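# Swing the locker door fully open, then release and retreat

## Task

Open the locker door to its furthest position and leave it resting there without the robot holding it. The door must not be flung or slammed open, and the robot must neither tip over nor finish leaning. When finished, release the door and move the robot away from it.

## Robot and tools

ROBOT. A Hello Robot Stretch 3 with a single arm. A two-wheeled base (0.33 m long, 0.34 m wide) carries a mast with a lift; the arm telescopes out to the robot's right side, so reaching forward means driving the base. The base cannot slide sideways. It pivots about the point between the drive wheels, 0.05 m behind its front edge; with arm retracted and wrist folded, a pivot sweeps a 0.28 m radius, more if the wrist is unfolded and level.

FRAMES. Base frame: origin on the floor between the drive wheels, x forward, y left, z up. hand_pose is reported in it, at the point where closed fingertips meet. Odometry frame is the base frame at the scene's start; heading is positive leftward, -3.142 to 3.142.

execute_actions takes "actions", a list run in order (empty list just returns the current state and images). Each action may hold "robot", "steps" (integer 1 to 450, at 30 steps per second) and "until". {"steps": n} alone waits. "robot" is one command object, a list (queue) of up to 8 commands run one after another, or {"stop": true} to brake everything and clear the queue. A command may contain:
- "base": exactly one of {"translate_m": d} (relative drive in metres from where the base is when the command starts, forward positive, |d| at most 1) or {"rotate_rad": d} (relative turn in radians on the spot, counter-clockwise/left positive, |d| at most 3.2).
- "joints": absolute targets by name; unnamed joints keep their target. Ranges: lift_m 0 to 1.1 (arm height, m); arm_m 0 to 0.52 (extension, m); wrist_yaw_rad -1.345 to 4.42 (0 along the arm, positive toward the front, 3.0 folded over the base); wrist_pitch_rad -1.57 to 0.451 (negative tips fingertips down); wrist_roll_rad -2.911 to 2.911; gripper_m -0.089 to 0.179 (larger is wider; true fingertip gap is 0.007 to 0.025 less, zero below 0.007); head_pan_rad -3.953 to 1.73 (positive left, -1.57 looks along the arm); head_tilt_rad -1.53 to 0.419 (negative down).
- "contact_limits": {"arm_m": effort percent 1 to 100}, the effort at which that arm motion halts; lower is softer, too low halts instantly. Valid until arm_m's next command.
- In a queue, {"pause_s": s} waits up to 15 s.
Any invalid or out-of-range number rejects the entire call and nothing new runs. Motions continue across later actions and during thinking; a new command overrides at once and discards the rest of an older queue.

"until" ends an action early. {"robot": {"status": "ended"}} fires when nothing reads "moving" and no queue is running; pair it with steps 450 to wait out a motion. Other fields take [op, value] with ops =, !=, <, <=, >, >= (e.g. "lift_m": [">", 0.3]) or a status word. {"any": {"status": "ended"}} fires when any one motion or the queue finishes.

zoom_image: "camera" is head_camera, nav_camera or wrist_camera; "region" is [x0, y0, x1, y1] in that camera's pixels, origin top-left, no larger than 504 by 504. Image sizes: head_camera 896x504, nav_camera 672x504, wrist_camera 644x364. head and nav cameras move with head_pan_rad/head_tilt_rad; wrist_camera rides on the gripper.

finished_scene: {"scene": number} ends the current scene irreversibly and reports success. Let every motion settle first; anything still moving is braked.

RESULTS. base_status and joint_status give each motion's state: moving, done (within tolerance), off_target (stalled short, may still push), contact_stop (arm or lift pressed something and went slack), time_out, stopped, not_commanded, torque_fault (wrist servo off 10 s, limp, commands refused). The base bracket shows distance covered versus goal. joint_goals are current targets; measured_speeds per second. refusals counts refused goals; queue is idle/running/done/dropped/stopped; queue_left counts pending commands. Lines starting "refused:" or "dropped:" explain rejections (indices from 0). robot.on_its_own reports goals the robot changed itself, slack or switched-off joints, motors straining at rest, and base tilt of 3 degrees or more. base_tilt is in degrees (forward, right positive). motor_effort is percent, positive toward higher joint values, peak in brackets; noisy. lidar_m: 12 distances in 30-degree sectors, first straight ahead, counter-clockwise, plane 0.17 m up. wrist_depth_mm and head_depth_mm are 7x7 grids of depths in mm.

SPEED. Full base speed (0.30 m/s, 1.9 rad/s) only with lift_m below 0.30, arm_m below 0.03 and wrist_yaw_rad above 2.54; otherwise 0.10 m/s and 0.63 rad/s.

GRIPPER. Close below an object's width to grasp; open at least 0.02 beyond the touch value to release. Readings and "done" don't prove a grip.

WRIST SAFETY. Fold or unfold the wrist only with lift_m 0.32 to 0.95, wrist_pitch_rad -0.4, roll near 0; once folded the lift may go down to 0.25. If wrist_yaw_rad is below -0.4, keep pitch at -0.5 or lower.

AVOID. Pushing something rigid with the gripper above about 0.45 m can tip the robot, more so with a raised contact limit or a repeated push after a contact_stop. Do not drive while the gripper holds, hooks or presses something immovable. If the base snags or tilts, reverse the last move in small steps, pull the gripper free, and lower lift_m to about 0.2 if still tipped. Open the door smoothly, not with a violent fling. Avoid hard hits, long wrist strain, and leaving the robot holding the door; release it and back away before finishing.

Each tool is called after "Request:" as name(argument=value, ...), one argument or row to a line, values as JSON.

## Session

I'll start by looking at the scene.

Request:
execute_actions(
  actions=[],
)

Scene clock: 0.00 s.
robot.base_odometry: x=+0.000 y=+0.000 heading=+0.000 (m, m, rad; robot's odometry frame)
robot.turned_by_wheels: +0.000 (rad since the last result)
robot.turned_by_imu: +0.000 (rad since the last result)
robot.base_tilt: forward=-0.2 right=-1.6 (deg)
robot.lidar_m: 1.17 1.23 1.60 2.78 2.85 2.69 2.27 2.59 2.07 1.53 1.74 1.25
robot.head_depth_mm: 1146 1153 1164 1178 1187 1199 1209 / 1134 1145 1157 1164 1179 1189 1197 / 1125 1132 1143 1155 1170 1177 1190 / 1112 1118 1134 1144 1145 1161 1177 / 1120 1128 1144 1151 1164 1175 1186 / 1113 1122 1135 1141 1153 1167 1173 / 1105 1111 1127 1134 1148 1154 1164
robot.base_status: not_commanded
robot.joint_positions: lift_m=+0.344 arm_m=+0.000 wrist_yaw_rad=+2.813 wrist_pitch_rad=-0.514 wrist_roll_rad=-0.010 gripper_m=+0.037 head_pan_rad=+0.016 head_tilt_rad=+0.009
robot.joint_goals: lift_m=+0.344 arm_m=+0.000 wrist_yaw_rad=+2.813 wrist_pitch_rad=-0.514 wrist_roll_rad=-0.010 gripper_m=+0.037 head_pan_rad=+0.016 head_tilt_rad=+0.009
robot.joint_status: lift_m=not_commanded arm_m=not_commanded wrist_yaw_rad=not_commanded wrist_pitch_rad=not_commanded wrist_roll_rad=not_commanded gripper_m=not_commanded head_pan_rad=not_commanded head_tilt_rad=not_commanded
robot.measured_speeds: translate_m=+0.000 rotate_rad=+0.000 lift_m=+0.000 arm_m=+0.000 wrist_yaw_rad=+0.000 wrist_pitch_rad=+0.000 wrist_roll_rad=+0.000 head_pan_rad=+0.000 head_tilt_rad=+0.000
robot: refusals=0 queue=idle queue_left=0
robot.motor_effort: left_wheel=-1 right_wheel=-1 lift_m=+32 arm_m=+0 wrist_yaw_rad=+0 wrist_pitch_rad=+4 wrist_roll_rad=+0 gripper_m=+0 head_pan_rad=-1 head_tilt_rad=+1 (%)
robot.hand_pose: x=+0.0470 y=+0.0552 z=+0.3356 quat_wxyz=(+0.289, +0.700, +0.067, +0.649) (m; robot's base frame)
robot.wrist_depth_mm: - - - - - - - / - - - - - - - / - 874 866 867 876 856 854 / 689 708 711 705 713 706 706 / 604 - 623 604 628 605 596 / 529 516 - 531 544 525 526 / 474 - - 465 465 472 466
pictures: head_camera (sideways: a quarter turn clockwise sets it upright), nav_camera (sideways: a quarter turn counterclockwise sets it upright), wrist_camera
Images, in order (width x height): head_camera 896x504, nav_camera 672x504, wrist_camera 644x364.

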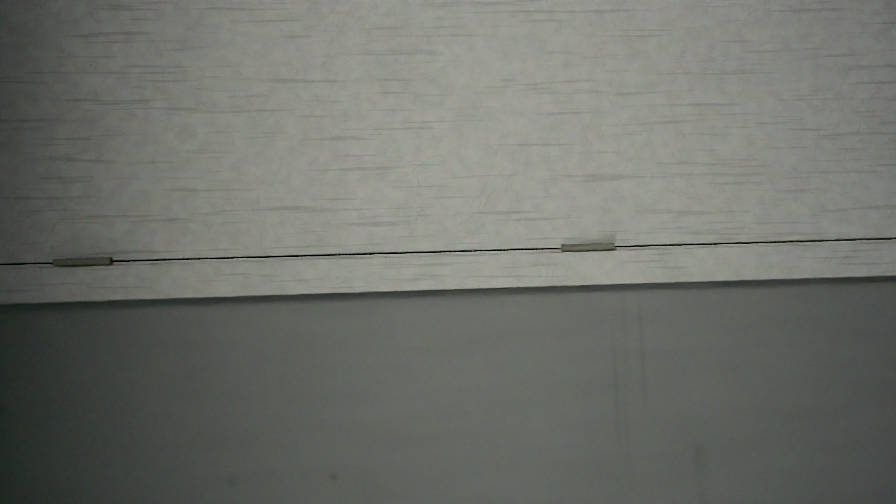

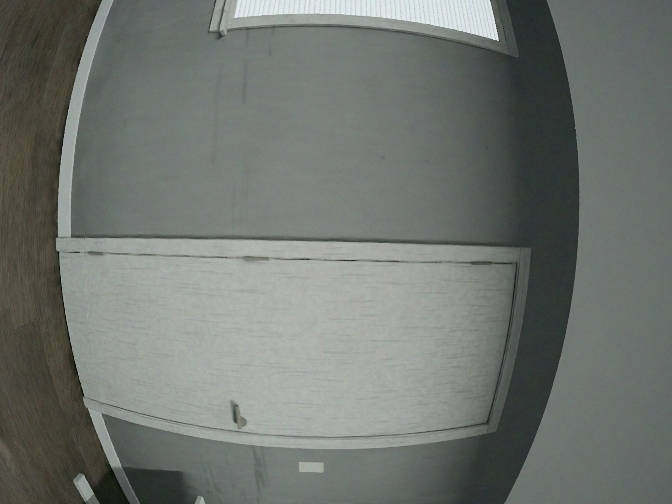

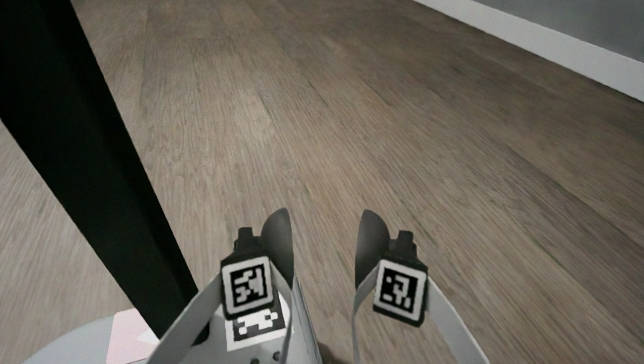

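Request:
execute_actions(
  actions=[
    {"robot": {"joints": {"head_pan_rad": -1.4, "head_tilt_rad": -0.3}}, "steps": 450, "until": {"robot": {"status": "ended"}}},
  ],
)

Scene clock: 7.87 s.
robot.base_odometry: x=+0.000 y=+0.000 heading=+0.000 (m, m, rad; robot's odometry frame)
robot.turned_by_wheels: +0.000 (rad since the last result)
robot.turned_by_imu: +0.001 (rad since the last result)
robot.base_tilt: forward=-0.2 right=-1.7 (deg)
robot.lidar_m: 1.17 1.23 1.60 2.79 2.85 2.69 2.27 2.60 2.07 1.53 1.74 1.25
robot.head_depth_mm: 1655 1765 1869 1656 1662 1775 1474 / 1666 1765 1877 1659 2152 1840 1479 / 1675 1787 1904 1685 2168 1850 1479 / 1675 1776 1907 1690 2182 1848 1485 / 1683 1783 1929 1703 2195 1862 1491 / 1700 1807 1934 1714 2214 1862 1489 / 1722 1841 1966 1729 2237 1879 1500
robot.base_status: not_commanded
robot.joint_positions: lift_m=+0.344 arm_m=+0.000 wrist_yaw_rad=+2.813 wrist_pitch_rad=-0.514 wrist_roll_rad=-0.010 gripper_m=+0.037 head_pan_rad=-1.393 head_tilt_rad=-0.296
robot.joint_goals: lift_m=+0.344 arm_m=+0.000 wrist_yaw_rad=+2.813 wrist_pitch_rad=-0.514 wrist_roll_rad=-0.010 gripper_m=+0.037 head_pan_rad=-1.400 head_tilt_rad=-0.300
robot.joint_status: lift_m=not_commanded arm_m=not_commanded wrist_yaw_rad=not_commanded wrist_pitch_rad=not_commanded wrist_roll_rad=not_commanded gripper_m=not_commanded head_pan_rad=done head_tilt_rad=done
robot.measured_speeds: translate_m=+0.000 rotate_rad=+0.000 lift_m=+0.000 arm_m=+0.000 wrist_yaw_rad=+0.000 wrist_pitch_rad=+0.000 wrist_roll_rad=+0.000 head_pan_rad=+0.000 head_tilt_rad=+0.000
robot: refusals=0 queue=done queue_left=0
robot.motor_effort: left_wheel=-1(1) right_wheel=+0(0) lift_m=+33(32) arm_m=-1(1) wrist_yaw_rad=+0(0) wrist_pitch_rad=+4(5) wrist_roll_rad=+1(0) gripper_m=+1(1) head_pan_rad=-3(29) head_tilt_rad=-1(20) (%)
robot.hand_pose: x=+0.0470 y=+0.0552 z=+0.3356 quat_wxyz=(+0.289, +0.700, +0.067, +0.649) (m; robot's base frame)
robot.wrist_depth_mm: - - - - - - - / - - - - - - - / - 887 857 871 856 854 868 / 680 705 710 707 722 713 713 / 603 - 627 604 624 608 606 / 523 514 - 532 541 526 529 / 475 - - 464 467 465 465
pictures: head_camera (sideways: a quarter turn clockwise sets it upright), nav_camera (sideways: a quarter turn counterclockwise sets it upright), wrist_camera
camera_calibration (this result's frames):
head_camera: T_world_to_cam=[[-0.0256561, 0.329566, -0.943784, 1.24724], [0.988328, 0.15018, 0.0255754, -0.0422424], [0.150167, -0.932112, -0.329572, 0.385668], [0, 0, 0, 1]] pos_world=[0.0158343, -0.0452188, 1.30531]
nav_camera: T_world_to_cam=[[0.0602402, -0.241051, 0.968641, -1.21605], [-0.991683, -0.125027, 0.0305596, 0.02374], [0.11374, -0.962425, -0.246578, 0.2848], [0, 0, 0, 1]] pos_world=[0.0644045, -0.0160631, 1.24741]
Images, in order (width x height): head_camera 896x504, nav_camera 672x504, wrist_camera 644x364.

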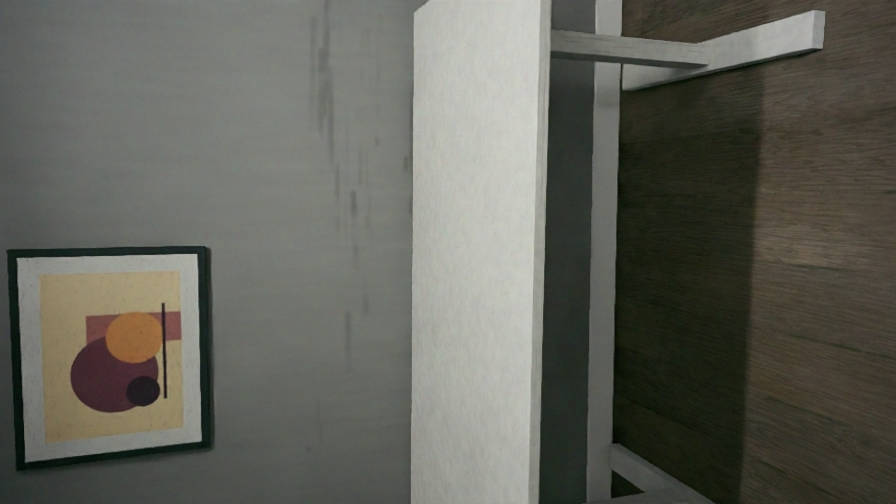

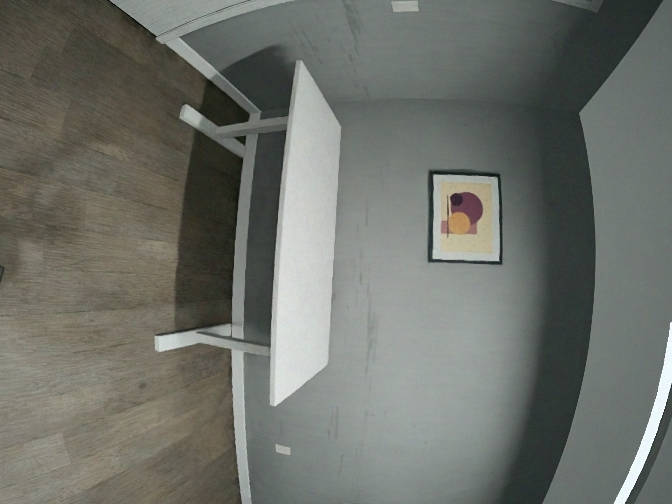

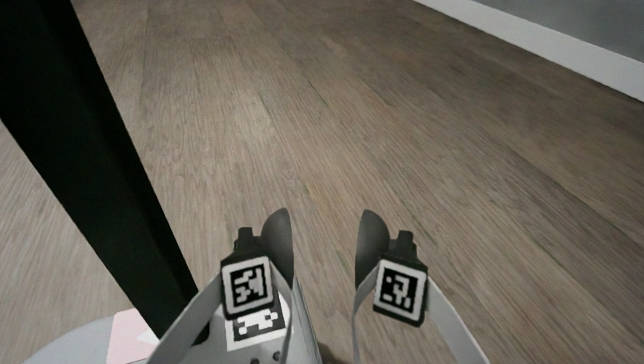

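A table to the right; no locker yet. Looking behind.

Request:
execute_actions(
  actions=[
    {"robot": {"joints": {"head_pan_rad": -2.9, "head_tilt_rad": -0.3}}, "steps": 450, "until": {"robot": {"status": "ended"}}},
  ],
)

Scene clock: 11.57 s.
robot.base_odometry: x=+0.000 y=+0.000 heading=+0.000 (m, m, rad; robot's odometry frame)
robot.turned_by_wheels: +0.000 (rad since the last result)
robot.turned_by_imu: +0.001 (rad since the last result)
robot.base_tilt: forward=-0.2 right=-1.7 (deg)
robot.lidar_m: 1.17 1.23 1.60 2.79 2.85 2.69 2.28 2.60 2.07 1.53 1.74 1.25
robot.head_depth_mm: 2135 2269 2389 2437 2372 1830 1477 / 2187 2307 2460 2621 2460 1844 1476 / 2216 2345 2501 2677 2478 1849 1480 / 2244 2385 2541 2725 2482 1852 1484 / 2291 2414 2571 2769 2478 1858 1482 / 2286 2443 2608 2800 2504 1863 1493 / 2340 2470 2649 2856 2521 1880 1491
robot.base_status: not_commanded
robot.joint_positions: lift_m=+0.344 arm_m=+0.000 wrist_yaw_rad=+2.813 wrist_pitch_rad=-0.514 wrist_roll_rad=-0.010 gripper_m=+0.037 head_pan_rad=-2.893 head_tilt_rad=-0.296
robot.joint_goals: lift_m=+0.344 arm_m=+0.000 wrist_yaw_rad=+2.813 wrist_pitch_rad=-0.514 wrist_roll_rad=-0.010 gripper_m=+0.037 head_pan_rad=-2.900 head_tilt_rad=-0.300
robot.joint_status: lift_m=not_commanded arm_m=not_commanded wrist_yaw_rad=not_commanded wrist_pitch_rad=not_commanded wrist_roll_rad=not_commanded gripper_m=not_commanded head_pan_rad=done head_tilt_rad=done
robot.measured_speeds: translate_m=+0.000 rotate_rad=+0.000 lift_m=+0.000 arm_m=+0.000 wrist_yaw_rad=+0.000 wrist_pitch_rad=+0.000 wrist_roll_rad=+0.000 head_pan_rad=+0.000 head_tilt_rad=+0.000
robot: refusals=0 queue=done queue_left=0
robot.motor_effort: left_wheel=-1(0) right_wheel=+0(0) lift_m=+32(32) arm_m=+0(0) wrist_yaw_rad=+0(0) wrist_pitch_rad=+5(5) wrist_roll_rad=+0(1) gripper_m=+0(0) head_pan_rad=-3(29) head_tilt_rad=-2(2) (%)
robot.hand_pose: x=+0.0470 y=+0.0552 z=+0.3356 quat_wxyz=(+0.289, +0.700, +0.067, +0.649) (m; robot's base frame)
robot.wrist_depth_mm: - - - - - - - / - - - - - - - / - 851 864 848 858 867 864 / 686 712 701 714 710 719 699 / 607 - 614 601 622 612 608 / 524 512 - 526 542 527 526 / 472 - - 468 466 459 464
pictures: head_camera (sideways: a quarter turn clockwise sets it upright), nav_camera (sideways: a quarter turn counterclockwise sets it upright), wrist_camera
camera_calibration (this result's frames):
head_camera: T_world_to_cam=[[0.327091, 0.0489449, -0.943725, 1.24501], [0.219707, -0.975231, 0.0255705, -0.0375474], [-0.919098, -0.215707, -0.329743, 0.392413], [0, 0, 0, 1]] pos_world=[-0.0383176, -0.0129085, 1.30531]
nav_camera: T_world_to_cam=[[-0.236356, -0.0771827, 0.968596, -1.21418], [-0.194864, 0.980354, 0.0305691, 0.0188671], [-0.951926, -0.181519, -0.246753, 0.291528], [0, 0, 0, 1]] pos_world=[-0.00578923, -0.0592922, 1.24741]
wrist_camera: T_world_to_cam=[[0.955199, -0.295729, 0.0117763, -0.0322923], [-0.180907, -0.614891, -0.767582, 0.333532], [0.234237, 0.731063, -0.640843, 0.326613], [0, 0, 0, 1]] pos_world=[0.0146787, -0.0432389, 0.465701]
Images, in order (width x height): head_camera 896x504, nav_camera 672x504, wrist_camera 644x364.

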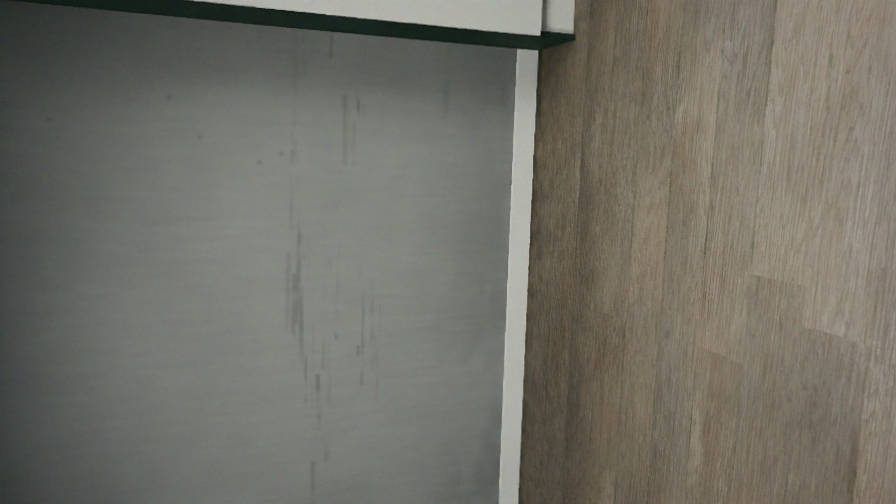

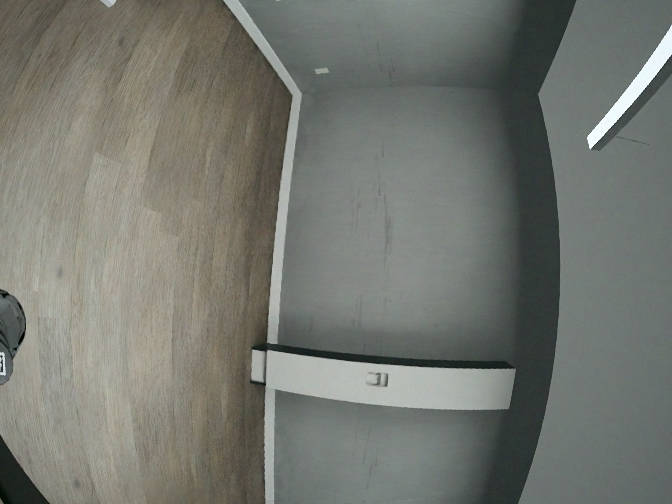

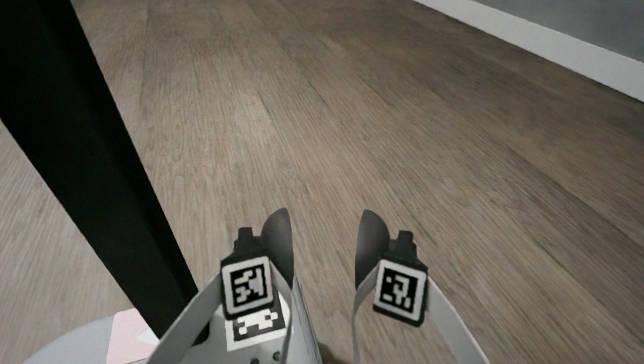

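Request:
execute_actions(
  actions=[
    {"robot": {"joints": {"head_pan_rad": -3.35, "head_tilt_rad": -0.15}}, "steps": 450, "until": {"robot": {"status": "ended"}}},
  ],
)

Scene clock: 23.50 s.
robot.base_odometry: x=+0.000 y=+0.000 heading=+0.000 (m, m, rad; robot's odometry frame)
robot.turned_by_wheels: +0.000 (rad since the last result)
robot.turned_by_imu: +0.001 (rad since the last result)
robot.base_tilt: forward=-0.1 right=-1.6 (deg)
robot.lidar_m: 1.17 1.23 1.60 2.79 2.85 2.69 2.27 2.60 2.07 1.53 1.74 1.25
robot.head_depth_mm: 2643 2755 2892 3015 3063 2188 1673 / 2555 2668 2781 2901 2989 2203 1686 / 2492 2563 2687 2794 2888 2205 1680 / 2370 2196 2283 2377 2508 2207 1697 / 2306 2136 2228 2339 2502 2218 1695 / 2260 2346 2420 2508 2607 2239 1711 / 2201 2278 2374 2450 2531 2253 1719
robot.base_status: not_commanded
robot.joint_positions: lift_m=+0.344 arm_m=+0.000 wrist_yaw_rad=+2.813 wrist_pitch_rad=-0.514 wrist_roll_rad=-0.010 gripper_m=+0.037 head_pan_rad=-3.343 head_tilt_rad=-0.162
robot.joint_goals: lift_m=+0.344 arm_m=+0.000 wrist_yaw_rad=+2.813 wrist_pitch_rad=-0.514 wrist_roll_rad=-0.010 gripper_m=+0.037 head_pan_rad=-3.350 head_tilt_rad=-0.150
robot.joint_status: lift_m=not_commanded arm_m=not_commanded wrist_yaw_rad=not_commanded wrist_pitch_rad=not_commanded wrist_roll_rad=not_commanded gripper_m=not_commanded head_pan_rad=done head_tilt_rad=done
robot.measured_speeds: translate_m=+0.000 rotate_rad=+0.000 lift_m=+0.000 arm_m=+0.000 wrist_yaw_rad=+0.000 wrist_pitch_rad=+0.000 wrist_roll_rad=+0.000 head_pan_rad=+0.000 head_tilt_rad=+0.000
robot: refusals=0 queue=done queue_left=0
robot.motor_effort: left_wheel=-1(1) right_wheel=+0(0) lift_m=+32(32) arm_m=-1(0) wrist_yaw_rad=+0(0) wrist_pitch_rad=+5(5) wrist_roll_rad=+1(0) gripper_m=+0(1) head_pan_rad=-3(23) head_tilt_rad=+4(16) (%)
robot.hand_pose: x=+0.0470 y=+0.0552 z=+0.3356 quat_wxyz=(+0.289, +0.700, +0.067, +0.649) (m; robot's base frame)
robot.wrist_depth_mm: - - - - - - - / - - - - - - - / - 868 862 868 877 855 878 / 690 717 716 712 721 713 723 / 608 - 621 606 631 601 605 / 528 510 - 522 539 522 525 / 471 - - 465 469 468 466
pictures: head_camera (sideways: a quarter turn clockwise sets it upright), nav_camera (sideways: a quarter turn counterclockwise sets it upright), wrist_camera
camera_calibration (this result's frames):
head_camera: T_world_to_cam=[[0.189178, -0.0723742, -0.979272, 1.2923], [-0.222762, -0.974442, 0.0289834, -0.0392964], [-0.956341, 0.212662, -0.200466, 0.224382], [0, 0, 0, 1]] pos_world=[-0.0386436, 0.00751985, 1.31164]
nav_camera: T_world_to_cam=[[-0.117211, 0.00696179, 0.993083, -1.24696], [0.254498, 0.966794, 0.0232603, 0.0256364], [-0.959944, 0.255464, -0.115091, 0.120199], [0, 0, 0, 1]] pos_world=[-0.0372972, -0.0468106, 1.25157]
wrist_camera: T_world_to_cam=[[0.955199, -0.295729, 0.0117763, -0.0322923], [-0.180907, -0.614891, -0.767582, 0.333532], [0.234237, 0.731063, -0.640843, 0.326613], [0, 0, 0, 1]] pos_world=[0.0146787, -0.0432389, 0.465701]
Images, in order (width x height): head_camera 896x504, nav_camera 672x504, wrist_camera 644x364.

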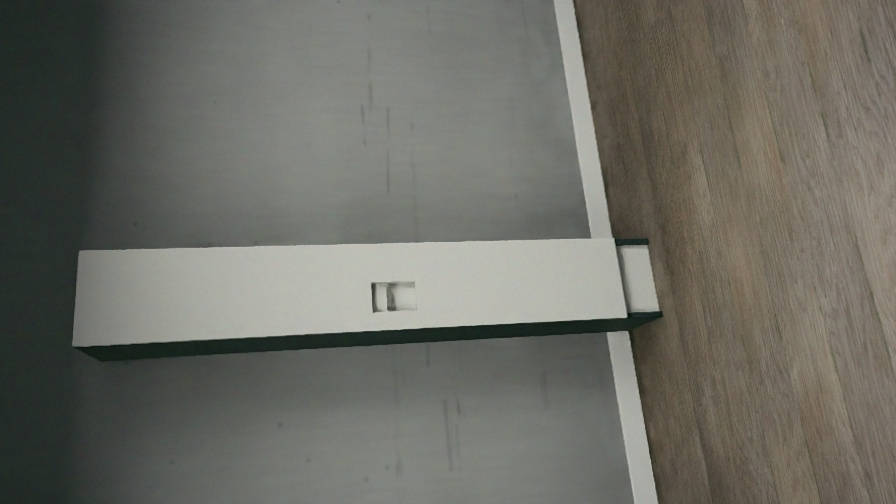

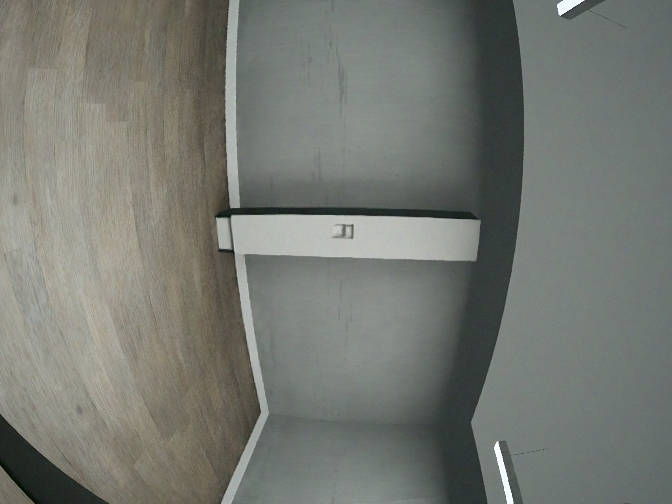

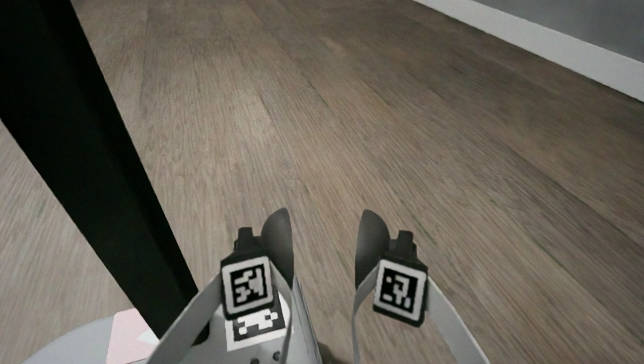

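Request:
zoom_image(
  camera="head_camera",
  region=[330, 230, 470, 360],
)

Request:
zoom_image(
  camera="head_camera",
  region=[560, 210, 700, 350],
)

Region (330, 230, 470, 360) of head_camera's 896x504 image, scaled by 3.600, with more detail than that image has; it fills the top 468 rows of this view, and the rest is white.

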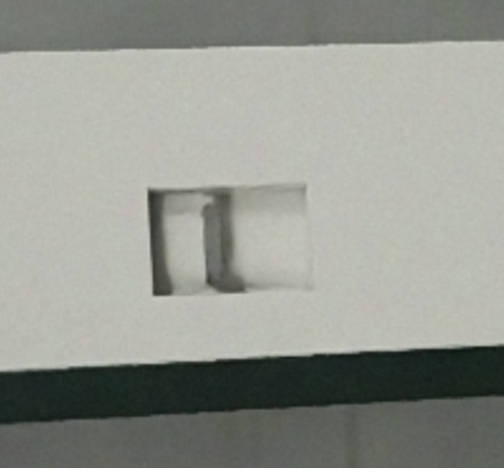

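Region (560, 210, 700, 350) of head_camera's 896x504 image, scaled by 3.600, with more detail than that image has.

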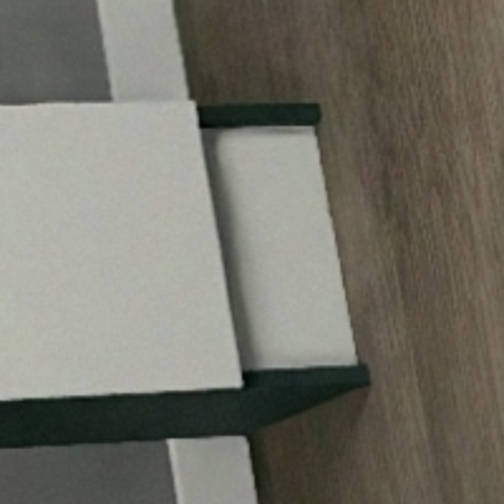

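Request:
execute_actions(
  actions=[
    {"robot": {"joints": {"lift_m": 0.28, "head_pan_rad": -1.57, "head_tilt_rad": -0.35}, "base": {"rotate_rad": -0.22}}, "steps": 200, "until": {"robot": {"base_status": ["!=", "moving"], "lift_m_status": ["!=", "moving"]}}},
    {"robot": {"base": {"translate_m": -1.0}}, "steps": 300, "until": {"robot": {"translate_m": ["<=", -0.594]}}},
    {"robot": [{"base": {"translate_m": -1.0}}, {"base": {"rotate_rad": -1.3}}], "steps": 450, "until": {"robot": {"status": "ended"}}},
  ],
)

Scene clock: 114.67 s.
robot.base_odometry: x=-1.563 y=+0.349 heading=-1.520 (m, m, rad; robot's odometry frame)
robot.turned_by_wheels: -1.520 (rad since the last result)
robot.turned_by_imu: -1.512 (rad since the last result)
robot.base_tilt: forward=-0.1 right=-1.7 (deg)
robot.lidar_m: 2.41 2.25 2.81 2.73 2.82 2.43 2.34 1.47 0.74 0.70 1.05 1.42
robot.head_depth_mm: 589 630 685 751 1160 1290 1385 / 585 627 674 729 796 872 968 / 582 623 671 748 790 867 958 / 579 619 666 728 784 857 951 / 588 882 957 1048 1140 1261 1351 / 848 906 971 1050 1145 1254 1357 / 842 902 965 1042 1132 1238 1348
robot.base_status: done (rotate_rad -1.2999 of -1.3000)
robot.joint_positions: lift_m=+0.280 arm_m=+0.000 wrist_yaw_rad=+2.813 wrist_pitch_rad=-0.515 wrist_roll_rad=-0.010 gripper_m=+0.037 head_pan_rad=-1.577 head_tilt_rad=-0.346
robot.joint_goals: lift_m=+0.280 arm_m=+0.000 wrist_yaw_rad=+2.813 wrist_pitch_rad=-0.515 wrist_roll_rad=-0.010 gripper_m=+0.037 head_pan_rad=-1.570 head_tilt_rad=-0.350
robot.joint_status: lift_m=done arm_m=not_commanded wrist_yaw_rad=not_commanded wrist_pitch_rad=not_commanded wrist_roll_rad=not_commanded gripper_m=not_commanded head_pan_rad=done head_tilt_rad=done
robot.measured_speeds: translate_m=+0.000 rotate_rad=+0.000 lift_m=+0.000 arm_m=+0.000 wrist_yaw_rad=+0.000 wrist_pitch_rad=+0.000 wrist_roll_rad=+0.000 head_pan_rad=+0.000 head_tilt_rad=+0.000
robot: refusals=0 queue=done queue_left=0
robot.motor_effort: left_wheel=+0(7) right_wheel=-2(9) lift_m=+24(32) arm_m=-1(1) wrist_yaw_rad=+0(0) wrist_pitch_rad=+5(5) wrist_roll_rad=+0(0) gripper_m=+1(1) head_pan_rad=+2(31) head_tilt_rad=-2(13) (%)
robot.hand_pose: x=+0.0470 y=+0.0551 z=+0.2718 quat_wxyz=(+0.290, +0.700, +0.067, +0.649) (m; robot's base frame)
robot.wrist_depth_mm: - - - - - - - / - 960 946 953 941 939 948 / - 760 742 749 734 745 747 / 597 608 617 619 620 616 613 / 524 - 541 526 538 516 522 / 467 - - 455 466 455 451 / - - - 402 404 403 401
pictures: head_camera (sideways: a quarter turn clockwise sets it upright), nav_camera (sideways: a quarter turn counterclockwise sets it upright), wrist_camera
camera_calibration (this result's frames):
head_camera: T_world_to_cam=[[0.0353153, 0.37578, -0.926036, 1.2237], [0.999118, -0.0343257, 0.0241732, -0.0404811], [-0.022703, -0.926073, -0.376661, 0.448004], [0, 0, 0, 1]] pos_world=[0.00740097, -0.0463485, 1.30292]
nav_camera: T_world_to_cam=[[0.0148632, -0.296435, 0.954937, -1.19787], [-0.997834, 0.056811, 0.0331664, 0.0203858], [-0.0640826, -0.953362, -0.294949, 0.34884], [0, 0, 0, 1]] pos_world=[0.0605005, -0.0236773, 1.2461]
wrist_camera: T_world_to_cam=[[0.955203, -0.295718, 0.0117462, -0.0315328], [-0.181166, -0.61565, -0.766912, 0.284296], [0.234021, 0.730429, -0.641645, 0.286093], [0, 0, 0, 1]] pos_world=[0.014673, -0.0432693, 0.40197]
Images, in order (width x height): head_camera 896x504, nav_camera 672x504, wrist_camera 644x364.

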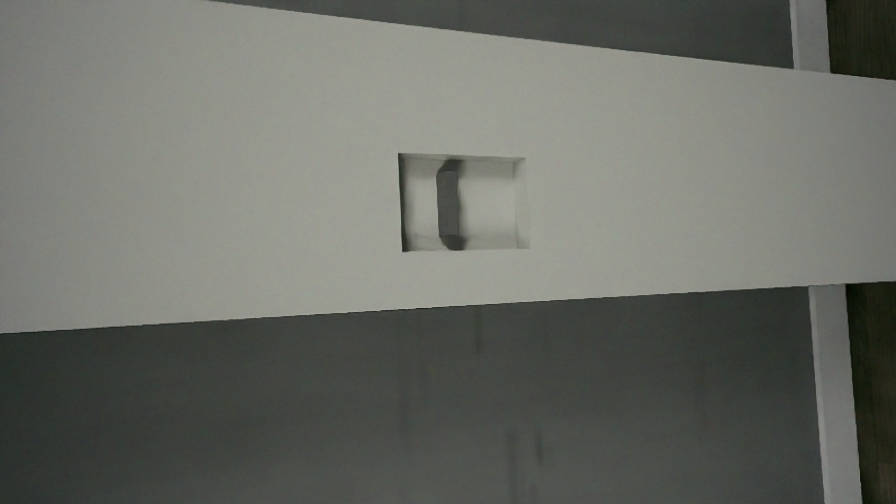

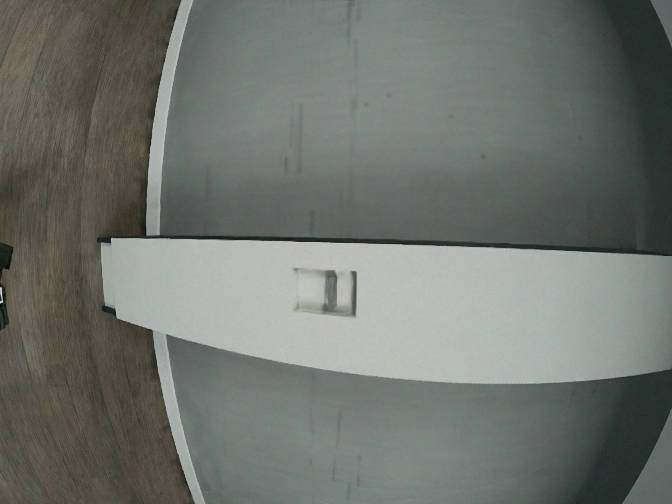

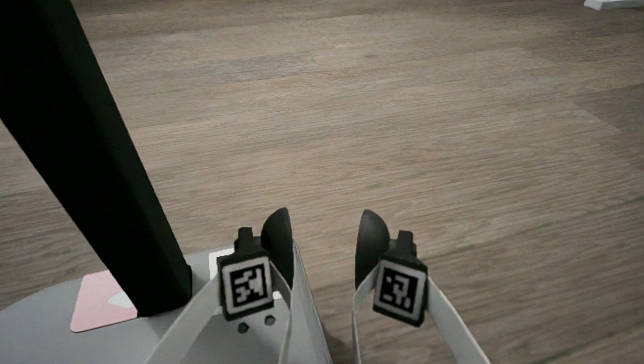

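Request:
zoom_image(
  camera="head_camera",
  region=[380, 130, 550, 270],
)

Region (380, 130, 550, 270) of head_camera's 896x504 image, scaled by 2.965, with more detail than that image has; it fills the top 415 rows of this view, and the rest is white.

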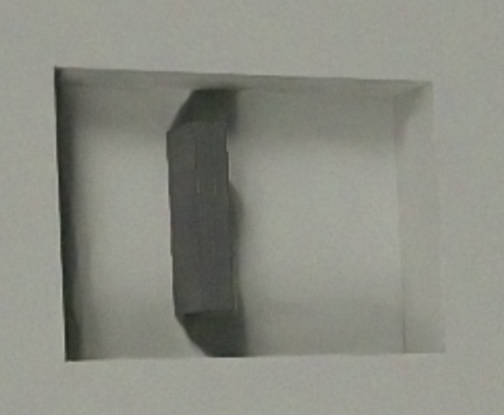

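Request:
execute_actions(
  actions=[
    {"robot": {"joints": {"lift_m": 0.9, "wrist_pitch_rad": -0.4, "wrist_roll_rad": 0.0}}, "steps": 200, "until": {"robot": {"lift_m": [">", 0.36]}}},
    {"robot": {"joints": {"wrist_yaw_rad": 0.0}}, "steps": 200, "until": {"robot": {"wrist_yaw_rad": ["<", 1.0]}}},
    {"robot": {"joints": {"wrist_pitch_rad": 0.0, "wrist_roll_rad": 1.57, "gripper_m": 0.06}}, "steps": 450, "until": {"robot": {"status": "ended"}}},
  ],
)

Scene clock: 170.97 s.
robot.base_odometry: x=-1.563 y=+0.349 heading=-1.520 (m, m, rad; robot's odometry frame)
robot.turned_by_wheels: +0.000 (rad since the last result)
robot.turned_by_imu: +0.003 (rad since the last result)
robot.base_tilt: forward=-0.2 right=-1.7 (deg)
robot.lidar_m: 2.40 2.25 2.81 2.72 2.82 2.43 2.34 1.47 0.73 0.70 1.05 1.42
robot.head_depth_mm: 589 630 684 753 1160 1294 1393 / 585 627 674 732 794 873 958 / 582 622 670 749 788 864 939 / 579 620 666 727 775 857 934 / 588 884 957 1047 1138 1264 1360 / 850 908 971 1051 1147 1251 1353 / 843 901 967 1046 1135 1241 1348
robot.base_status: done (rotate_rad -1.2999 of -1.3000)
robot.joint_positions: lift_m=+0.900 arm_m=+0.000 wrist_yaw_rad=+0.002 wrist_pitch_rad=-0.022 wrist_roll_rad=+1.566 gripper_m=+0.060 head_pan_rad=-1.577 head_tilt_rad=-0.346
robot.joint_goals: lift_m=+0.900 arm_m=+0.000 wrist_yaw_rad=+0.000 wrist_pitch_rad=+0.000 wrist_roll_rad=+1.570 gripper_m=+0.060 head_pan_rad=-1.570 head_tilt_rad=-0.350
robot.joint_status: lift_m=done arm_m=not_commanded wrist_yaw_rad=done wrist_pitch_rad=done wrist_roll_rad=done gripper_m=done head_pan_rad=done head_tilt_rad=done
robot.measured_speeds: translate_m=+0.000 rotate_rad=+0.000 lift_m=+0.000 arm_m=+0.000 wrist_yaw_rad=+0.000 wrist_pitch_rad=+0.000 wrist_roll_rad=+0.000 head_pan_rad=+0.000 head_tilt_rad=+0.000
robot: refusals=0 queue=done queue_left=0
robot.motor_effort: left_wheel=+1(1) right_wheel=-2(2) lift_m=+40(43) arm_m=+0(1) wrist_yaw_rad=-1(1) wrist_pitch_rad=+8(8) wrist_roll_rad=+3(6) gripper_m=+1(79) head_pan_rad=+2(1) head_tilt_rad=-1(2) (%)
robot.hand_pose: x=-0.0209 y=-0.4004 z=+1.0084 quat_wxyz=(+0.003, +0.001, -1.000, -0.011) (m; robot's base frame)
robot.wrist_depth_mm: 426 432 431 431 431 435 437 / 440 440 443 447 443 447 448 / 455 457 456 492 464 462 464 / 465 469 472 471 471 475 477 / 815 811 819 829 835 839 821 / 834 839 - 849 - 870 856 / 869 857 879 880 882 877 889
pictures: head_camera (sideways: a quarter turn clockwise sets it upright), nav_camera (sideways: a quarter turn counterclockwise sets it upright), wrist_camera
camera_calibration (this result's frames):
head_camera: T_world_to_cam=[[0.0353153, 0.37578, -0.926036, 1.2237], [0.999118, -0.0343258, 0.0241732, -0.0404811], [-0.0227032, -0.926073, -0.376661, 0.448004], [0, 0, 0, 1]] pos_world=[0.00740096, -0.0463485, 1.30292]
nav_camera: T_world_to_cam=[[0.0148632, -0.296435, 0.954937, -1.19787], [-0.997834, 0.0568111, 0.0331664, 0.0203858], [-0.0640828, -0.953362, -0.294949, 0.34884], [0, 0, 0, 1]] pos_world=[0.0605005, -0.0236773, 1.2461]
wrist_camera: T_world_to_cam=[[-0.0194308, 0.00303319, -0.999807, 1.00931], [0.983237, 0.181384, -0.0185585, 0.145372], [0.181293, -0.983408, -0.00650678, -0.220442], [0, 0, 0, 1]] pos_world=[-0.0833587, -0.246214, 1.01037]
Images, in order (width x height): head_camera 896x504, nav_camera 672x504, wrist_camera 644x364.

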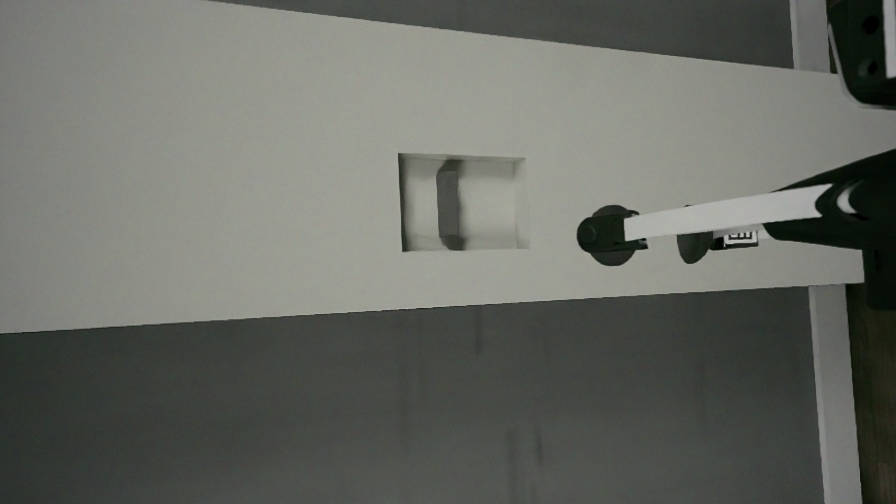

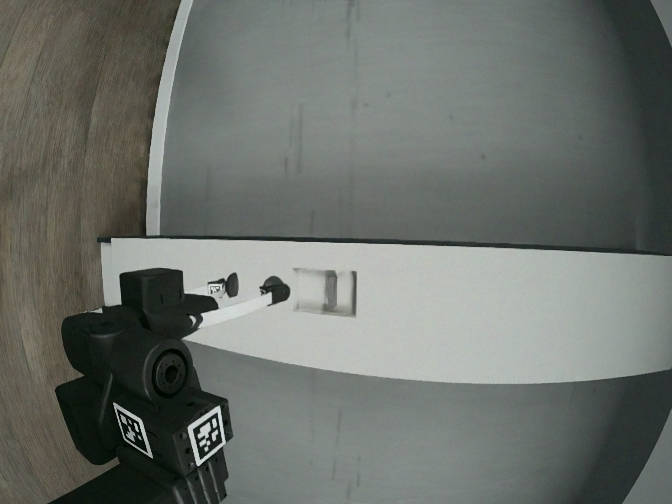

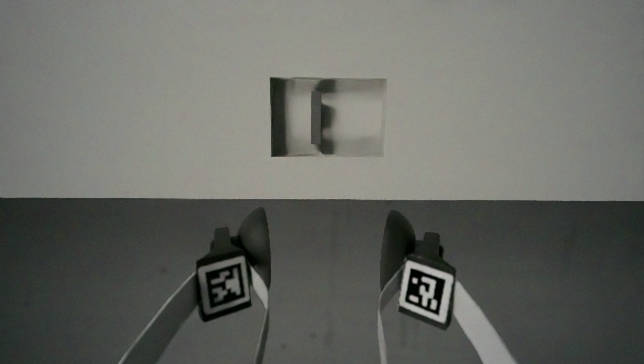

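Request:
execute_actions(
  actions=[
    {"robot": {"base": {"translate_m": -0.062}, "joints": {"lift_m": 0.908, "arm_m": 0.23, "gripper_m": 0.048, "head_tilt_rad": -0.45}}, "steps": 450, "until": {"robot": {"status": "ended"}}},
  ],
)

Scene clock: 204.07 s.
robot.base_odometry: x=-1.566 y=+0.411 heading=-1.520 (m, m, rad; robot's odometry frame)
robot.turned_by_wheels: +0.000 (rad since the last result)
robot.turned_by_imu: +0.002 (rad since the last result)
robot.base_tilt: forward=-0.2 right=-1.6 (deg)
robot.lidar_m: 2.46 2.31 2.82 2.72 2.81 2.37 2.27 1.47 0.73 0.70 1.06 1.43
robot.head_depth_mm: 859 945 1036 1109 - 1453 1318 / 583 633 692 - - 1416 1292 / 579 629 689 - - 963 1108 / 576 624 684 770 871 956 1098 / 572 622 679 754 853 984 1243 / 583 890 984 1099 1233 1391 1332 / 837 907 991 1095 1218 1371 1340
robot.base_status: done (translate_m -0.0620 of -0.0620)
robot.joint_positions: lift_m=+0.908 arm_m=+0.230 wrist_yaw_rad=+0.001 wrist_pitch_rad=-0.022 wrist_roll_rad=+1.566 gripper_m=+0.048 head_pan_rad=-1.577 head_tilt_rad=-0.444
robot.joint_goals: lift_m=+0.908 arm_m=+0.230 wrist_yaw_rad=+0.000 wrist_pitch_rad=+0.000 wrist_roll_rad=+1.570 gripper_m=+0.048 head_pan_rad=-1.570 head_tilt_rad=-0.450
robot.joint_status: lift_m=done arm_m=done wrist_yaw_rad=done wrist_pitch_rad=done wrist_roll_rad=done gripper_m=done head_pan_rad=done head_tilt_rad=done
robot.measured_speeds: translate_m=+0.000 rotate_rad=+0.000 lift_m=+0.000 arm_m=+0.000 wrist_yaw_rad=+0.000 wrist_pitch_rad=+0.000 wrist_roll_rad=+0.000 head_pan_rad=+0.000 head_tilt_rad=+0.000
robot: refusals=0 queue=done queue_left=0
robot.motor_effort: left_wheel=+1(1) right_wheel=-2(5) lift_m=+40(42) arm_m=+3(3) wrist_yaw_rad=-1(2) wrist_pitch_rad=+7(8) wrist_roll_rad=+3(3) gripper_m=+0(51) head_pan_rad=+2(2) head_tilt_rad=-2(12) (%)
robot.hand_pose: x=-0.0212 y=-0.6303 z=+1.0165 quat_wxyz=(+0.003, +0.000, -1.000, -0.011) (m; robot's base frame)
robot.wrist_depth_mm: 214 216 216 218 218 219 219 / 222 222 223 225 224 226 226 / 228 228 229 230 232 232 233 / 235 235 238 269 270 239 240 / 242 242 244 277 269 246 248 / 249 250 - 255 - 255 256 / 257 257 259 260 260 262 263
pictures: head_camera (sideways: a quarter turn clockwise sets it upright), nav_camera (sideways: a quarter turn counterclockwise sets it upright), wrist_camera
camera_calibration (this result's frames):
head_camera: T_world_to_cam=[[0.0358358, 0.464707, -0.884739, 1.16982], [0.999105, -0.0365561, 0.0212671, -0.0366947], [-0.0224596, -0.88471, -0.465601, 0.563739], [0, 0, 0, 1]] pos_world=[0.00740178, -0.0462201, 1.29825]
nav_camera: T_world_to_cam=[[0.0143238, -0.388577, 0.921305, -1.15396], [-0.997854, 0.0533148, 0.0380005, 0.0140971], [-0.0638853, -0.919872, -0.38698, 0.46861], [0, 0, 0, 1]] pos_world=[0.0605332, -0.0180923, 1.24395]
wrist_camera: T_world_to_cam=[[-0.0191033, 0.0028826, -0.999813, 1.01797], [0.983408, 0.180487, -0.0182695, 0.186605], [0.1804, -0.983573, -0.00628266, -0.446856], [0, 0, 0, 1]] pos_world=[-0.0834497, -0.47613, 1.01838]
Images, in order (width x height): head_camera 896x504, nav_camera 672x504, wrist_camera 644x364.

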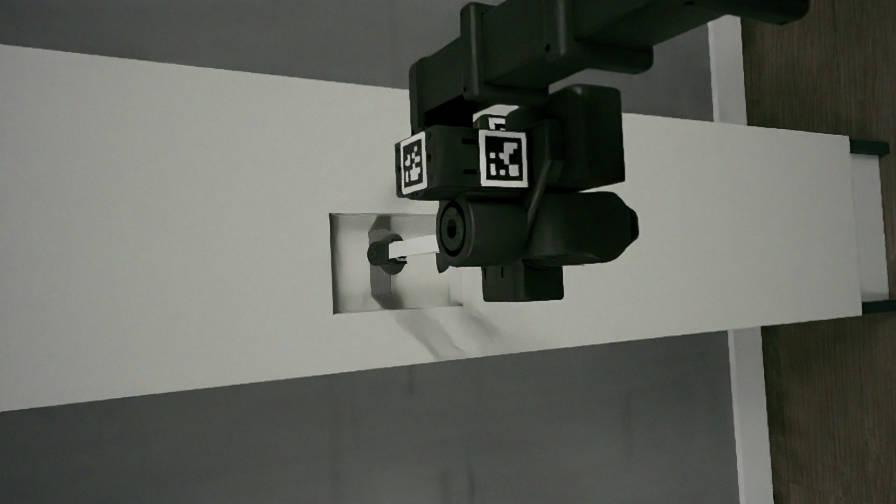

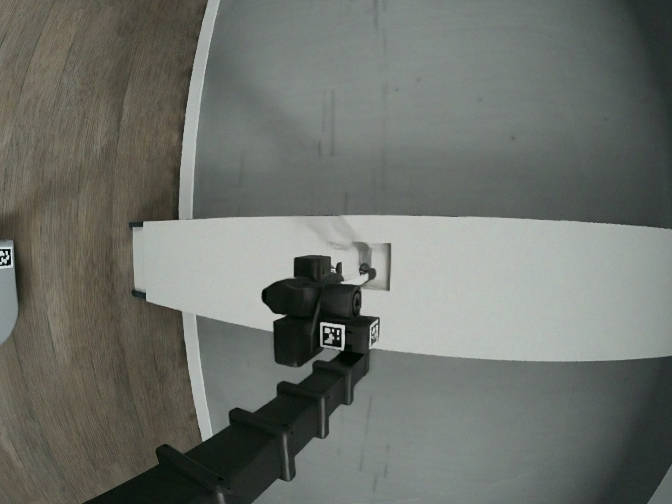

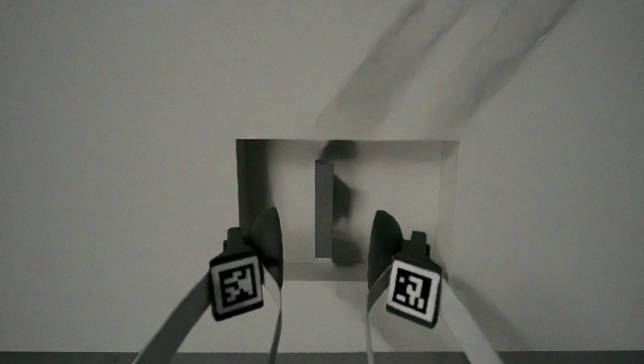

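Request:
execute_actions(
  actions=[
    {"robot": {"joints": {"arm_m": 0.318}, "contact_limits": {"arm_m": 8}}, "steps": 450, "until": {"robot": {"status": "ended"}}},
  ],
)

Scene clock: 217.63 s.
robot.base_odometry: x=-1.566 y=+0.411 heading=-1.520 (m, m, rad; robot's odometry frame)
robot.turned_by_wheels: +0.000 (rad since the last result)
robot.turned_by_imu: +0.001 (rad since the last result)
robot.base_tilt: forward=-0.1 right=-1.7 (deg)
robot.lidar_m: 2.47 2.30 2.83 2.72 2.82 2.36 2.27 1.47 0.73 0.70 1.06 1.43
robot.head_depth_mm: 861 944 1034 1129 - 1450 1317 / 582 635 686 - 885 1417 1293 / 578 629 679 - 857 963 1111 / 576 624 681 - 858 954 1099 / 571 620 678 750 851 988 1242 / 583 890 984 1103 1227 1389 1333 / 838 910 990 1092 1221 1372 1337
robot.base_status: done (translate_m -0.0620 of -0.0620)
robot.joint_positions: lift_m=+0.908 arm_m=+0.318 wrist_yaw_rad=+0.001 wrist_pitch_rad=-0.022 wrist_roll_rad=+1.566 gripper_m=+0.048 head_pan_rad=-1.577 head_tilt_rad=-0.444
robot.joint_goals: lift_m=+0.908 arm_m=+0.318 wrist_yaw_rad=+0.000 wrist_pitch_rad=+0.000 wrist_roll_rad=+1.570 gripper_m=+0.048 head_pan_rad=-1.570 head_tilt_rad=-0.450
robot.joint_status: lift_m=done arm_m=done wrist_yaw_rad=done wrist_pitch_rad=done wrist_roll_rad=done gripper_m=done head_pan_rad=done head_tilt_rad=done
robot.measured_speeds: translate_m=+0.000 rotate_rad=+0.000 lift_m=+0.000 arm_m=+0.000 wrist_yaw_rad=+0.000 wrist_pitch_rad=+0.000 wrist_roll_rad=+0.000 head_pan_rad=+0.000 head_tilt_rad=+0.000
robot: refusals=0 queue=done queue_left=0
robot.motor_effort: left_wheel=+1(1) right_wheel=-2(2) lift_m=+40(40) arm_m=+3(2) wrist_yaw_rad=-1(1) wrist_pitch_rad=+7(7) wrist_roll_rad=+3(3) gripper_m=-1(1) head_pan_rad=+2(3) head_tilt_rad=-2(2) (%)
robot.contact_limits: arm_m 8 (drawing in: default 21, maximum 34; extending or still: default 28, maximum 46)
robot.hand_pose: x=-0.0212 y=-0.7183 z=+1.0165 quat_wxyz=(+0.003, +0.000, -1.000, -0.011) (m; robot's base frame)
robot.wrist_depth_mm: 134 134 135 135 136 136 136 / 137 138 139 139 140 140 141 / 142 142 143 143 143 144 145 / 146 146 177 180 181 176 149 / 151 150 181 184 185 176 154 / 155 155 - 190 - 175 159 / 160 160 180 180 189 165 164
pictures: head_camera (sideways: a quarter turn clockwise sets it upright), nav_camera (sideways: a quarter turn counterclockwise sets it upright), wrist_camera
camera_calibration (this result's frames):
head_camera: T_world_to_cam=[[0.0358357, 0.464714, -0.884735, 1.16982], [0.999105, -0.036556, 0.0212669, -0.0366944], [-0.0224594, -0.884706, -0.465608, 0.563749], [0, 0, 0, 1]] pos_world=[0.00740179, -0.0462201, 1.29825]
nav_camera: T_world_to_cam=[[0.0143239, -0.388585, 0.921302, -1.15395], [-0.997854, 0.0533143, 0.0380009, 0.0140966], [-0.0638851, -0.919869, -0.386987, 0.46862], [0, 0, 0, 1]] pos_world=[0.0605332, -0.0180918, 1.24395]
wrist_camera: T_world_to_cam=[[-0.0191009, 0.00287874, -0.999813, 1.01822], [0.98341, 0.180476, -0.0182678, 0.202482], [0.180389, -0.983575, -0.00627822, -0.533418], [0, 0, 0, 1]] pos_world=[-0.0834509, -0.564131, 1.01838]
Images, in order (width x height): head_camera 896x504, nav_camera 672x504, wrist_camera 644x364.

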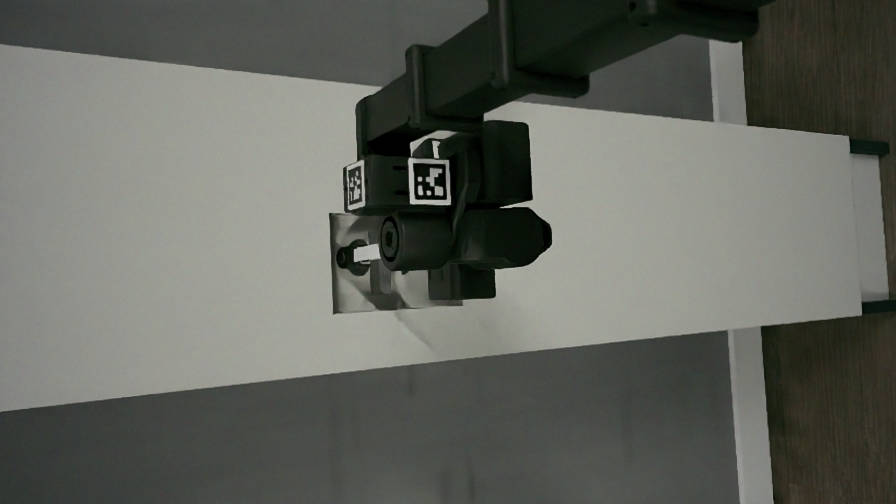

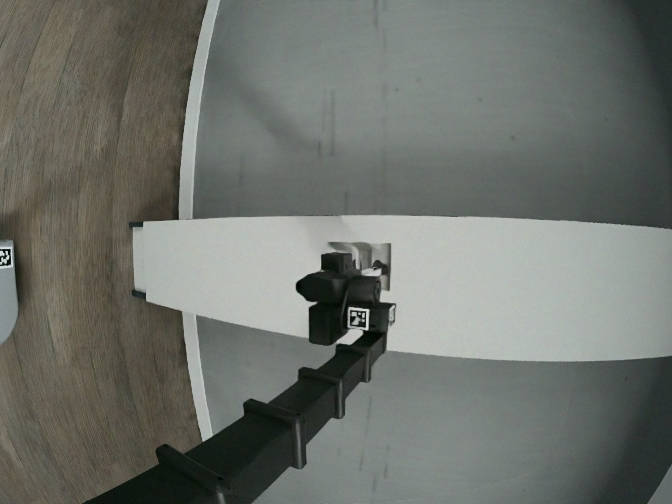

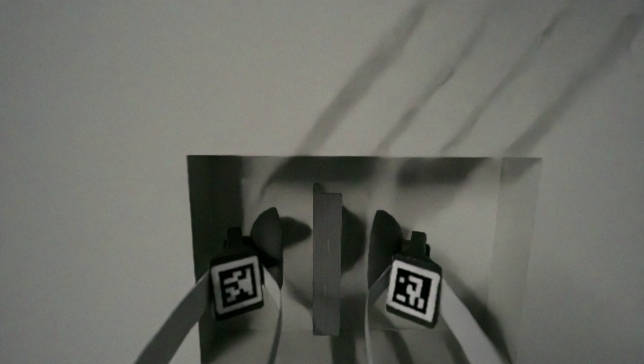

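Request:
zoom_image(
  camera="wrist_camera",
  region=[220, 150, 440, 364],
)

Region (220, 150, 440, 364) of wrist_camera's 644x364 image, scaled by 2.291; it fills the top 490 rows of this view, and the rest is white.

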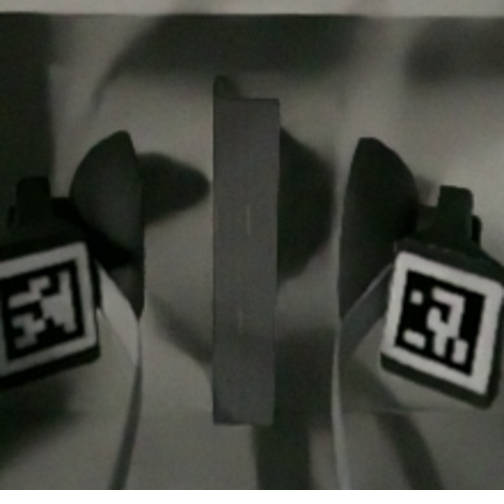

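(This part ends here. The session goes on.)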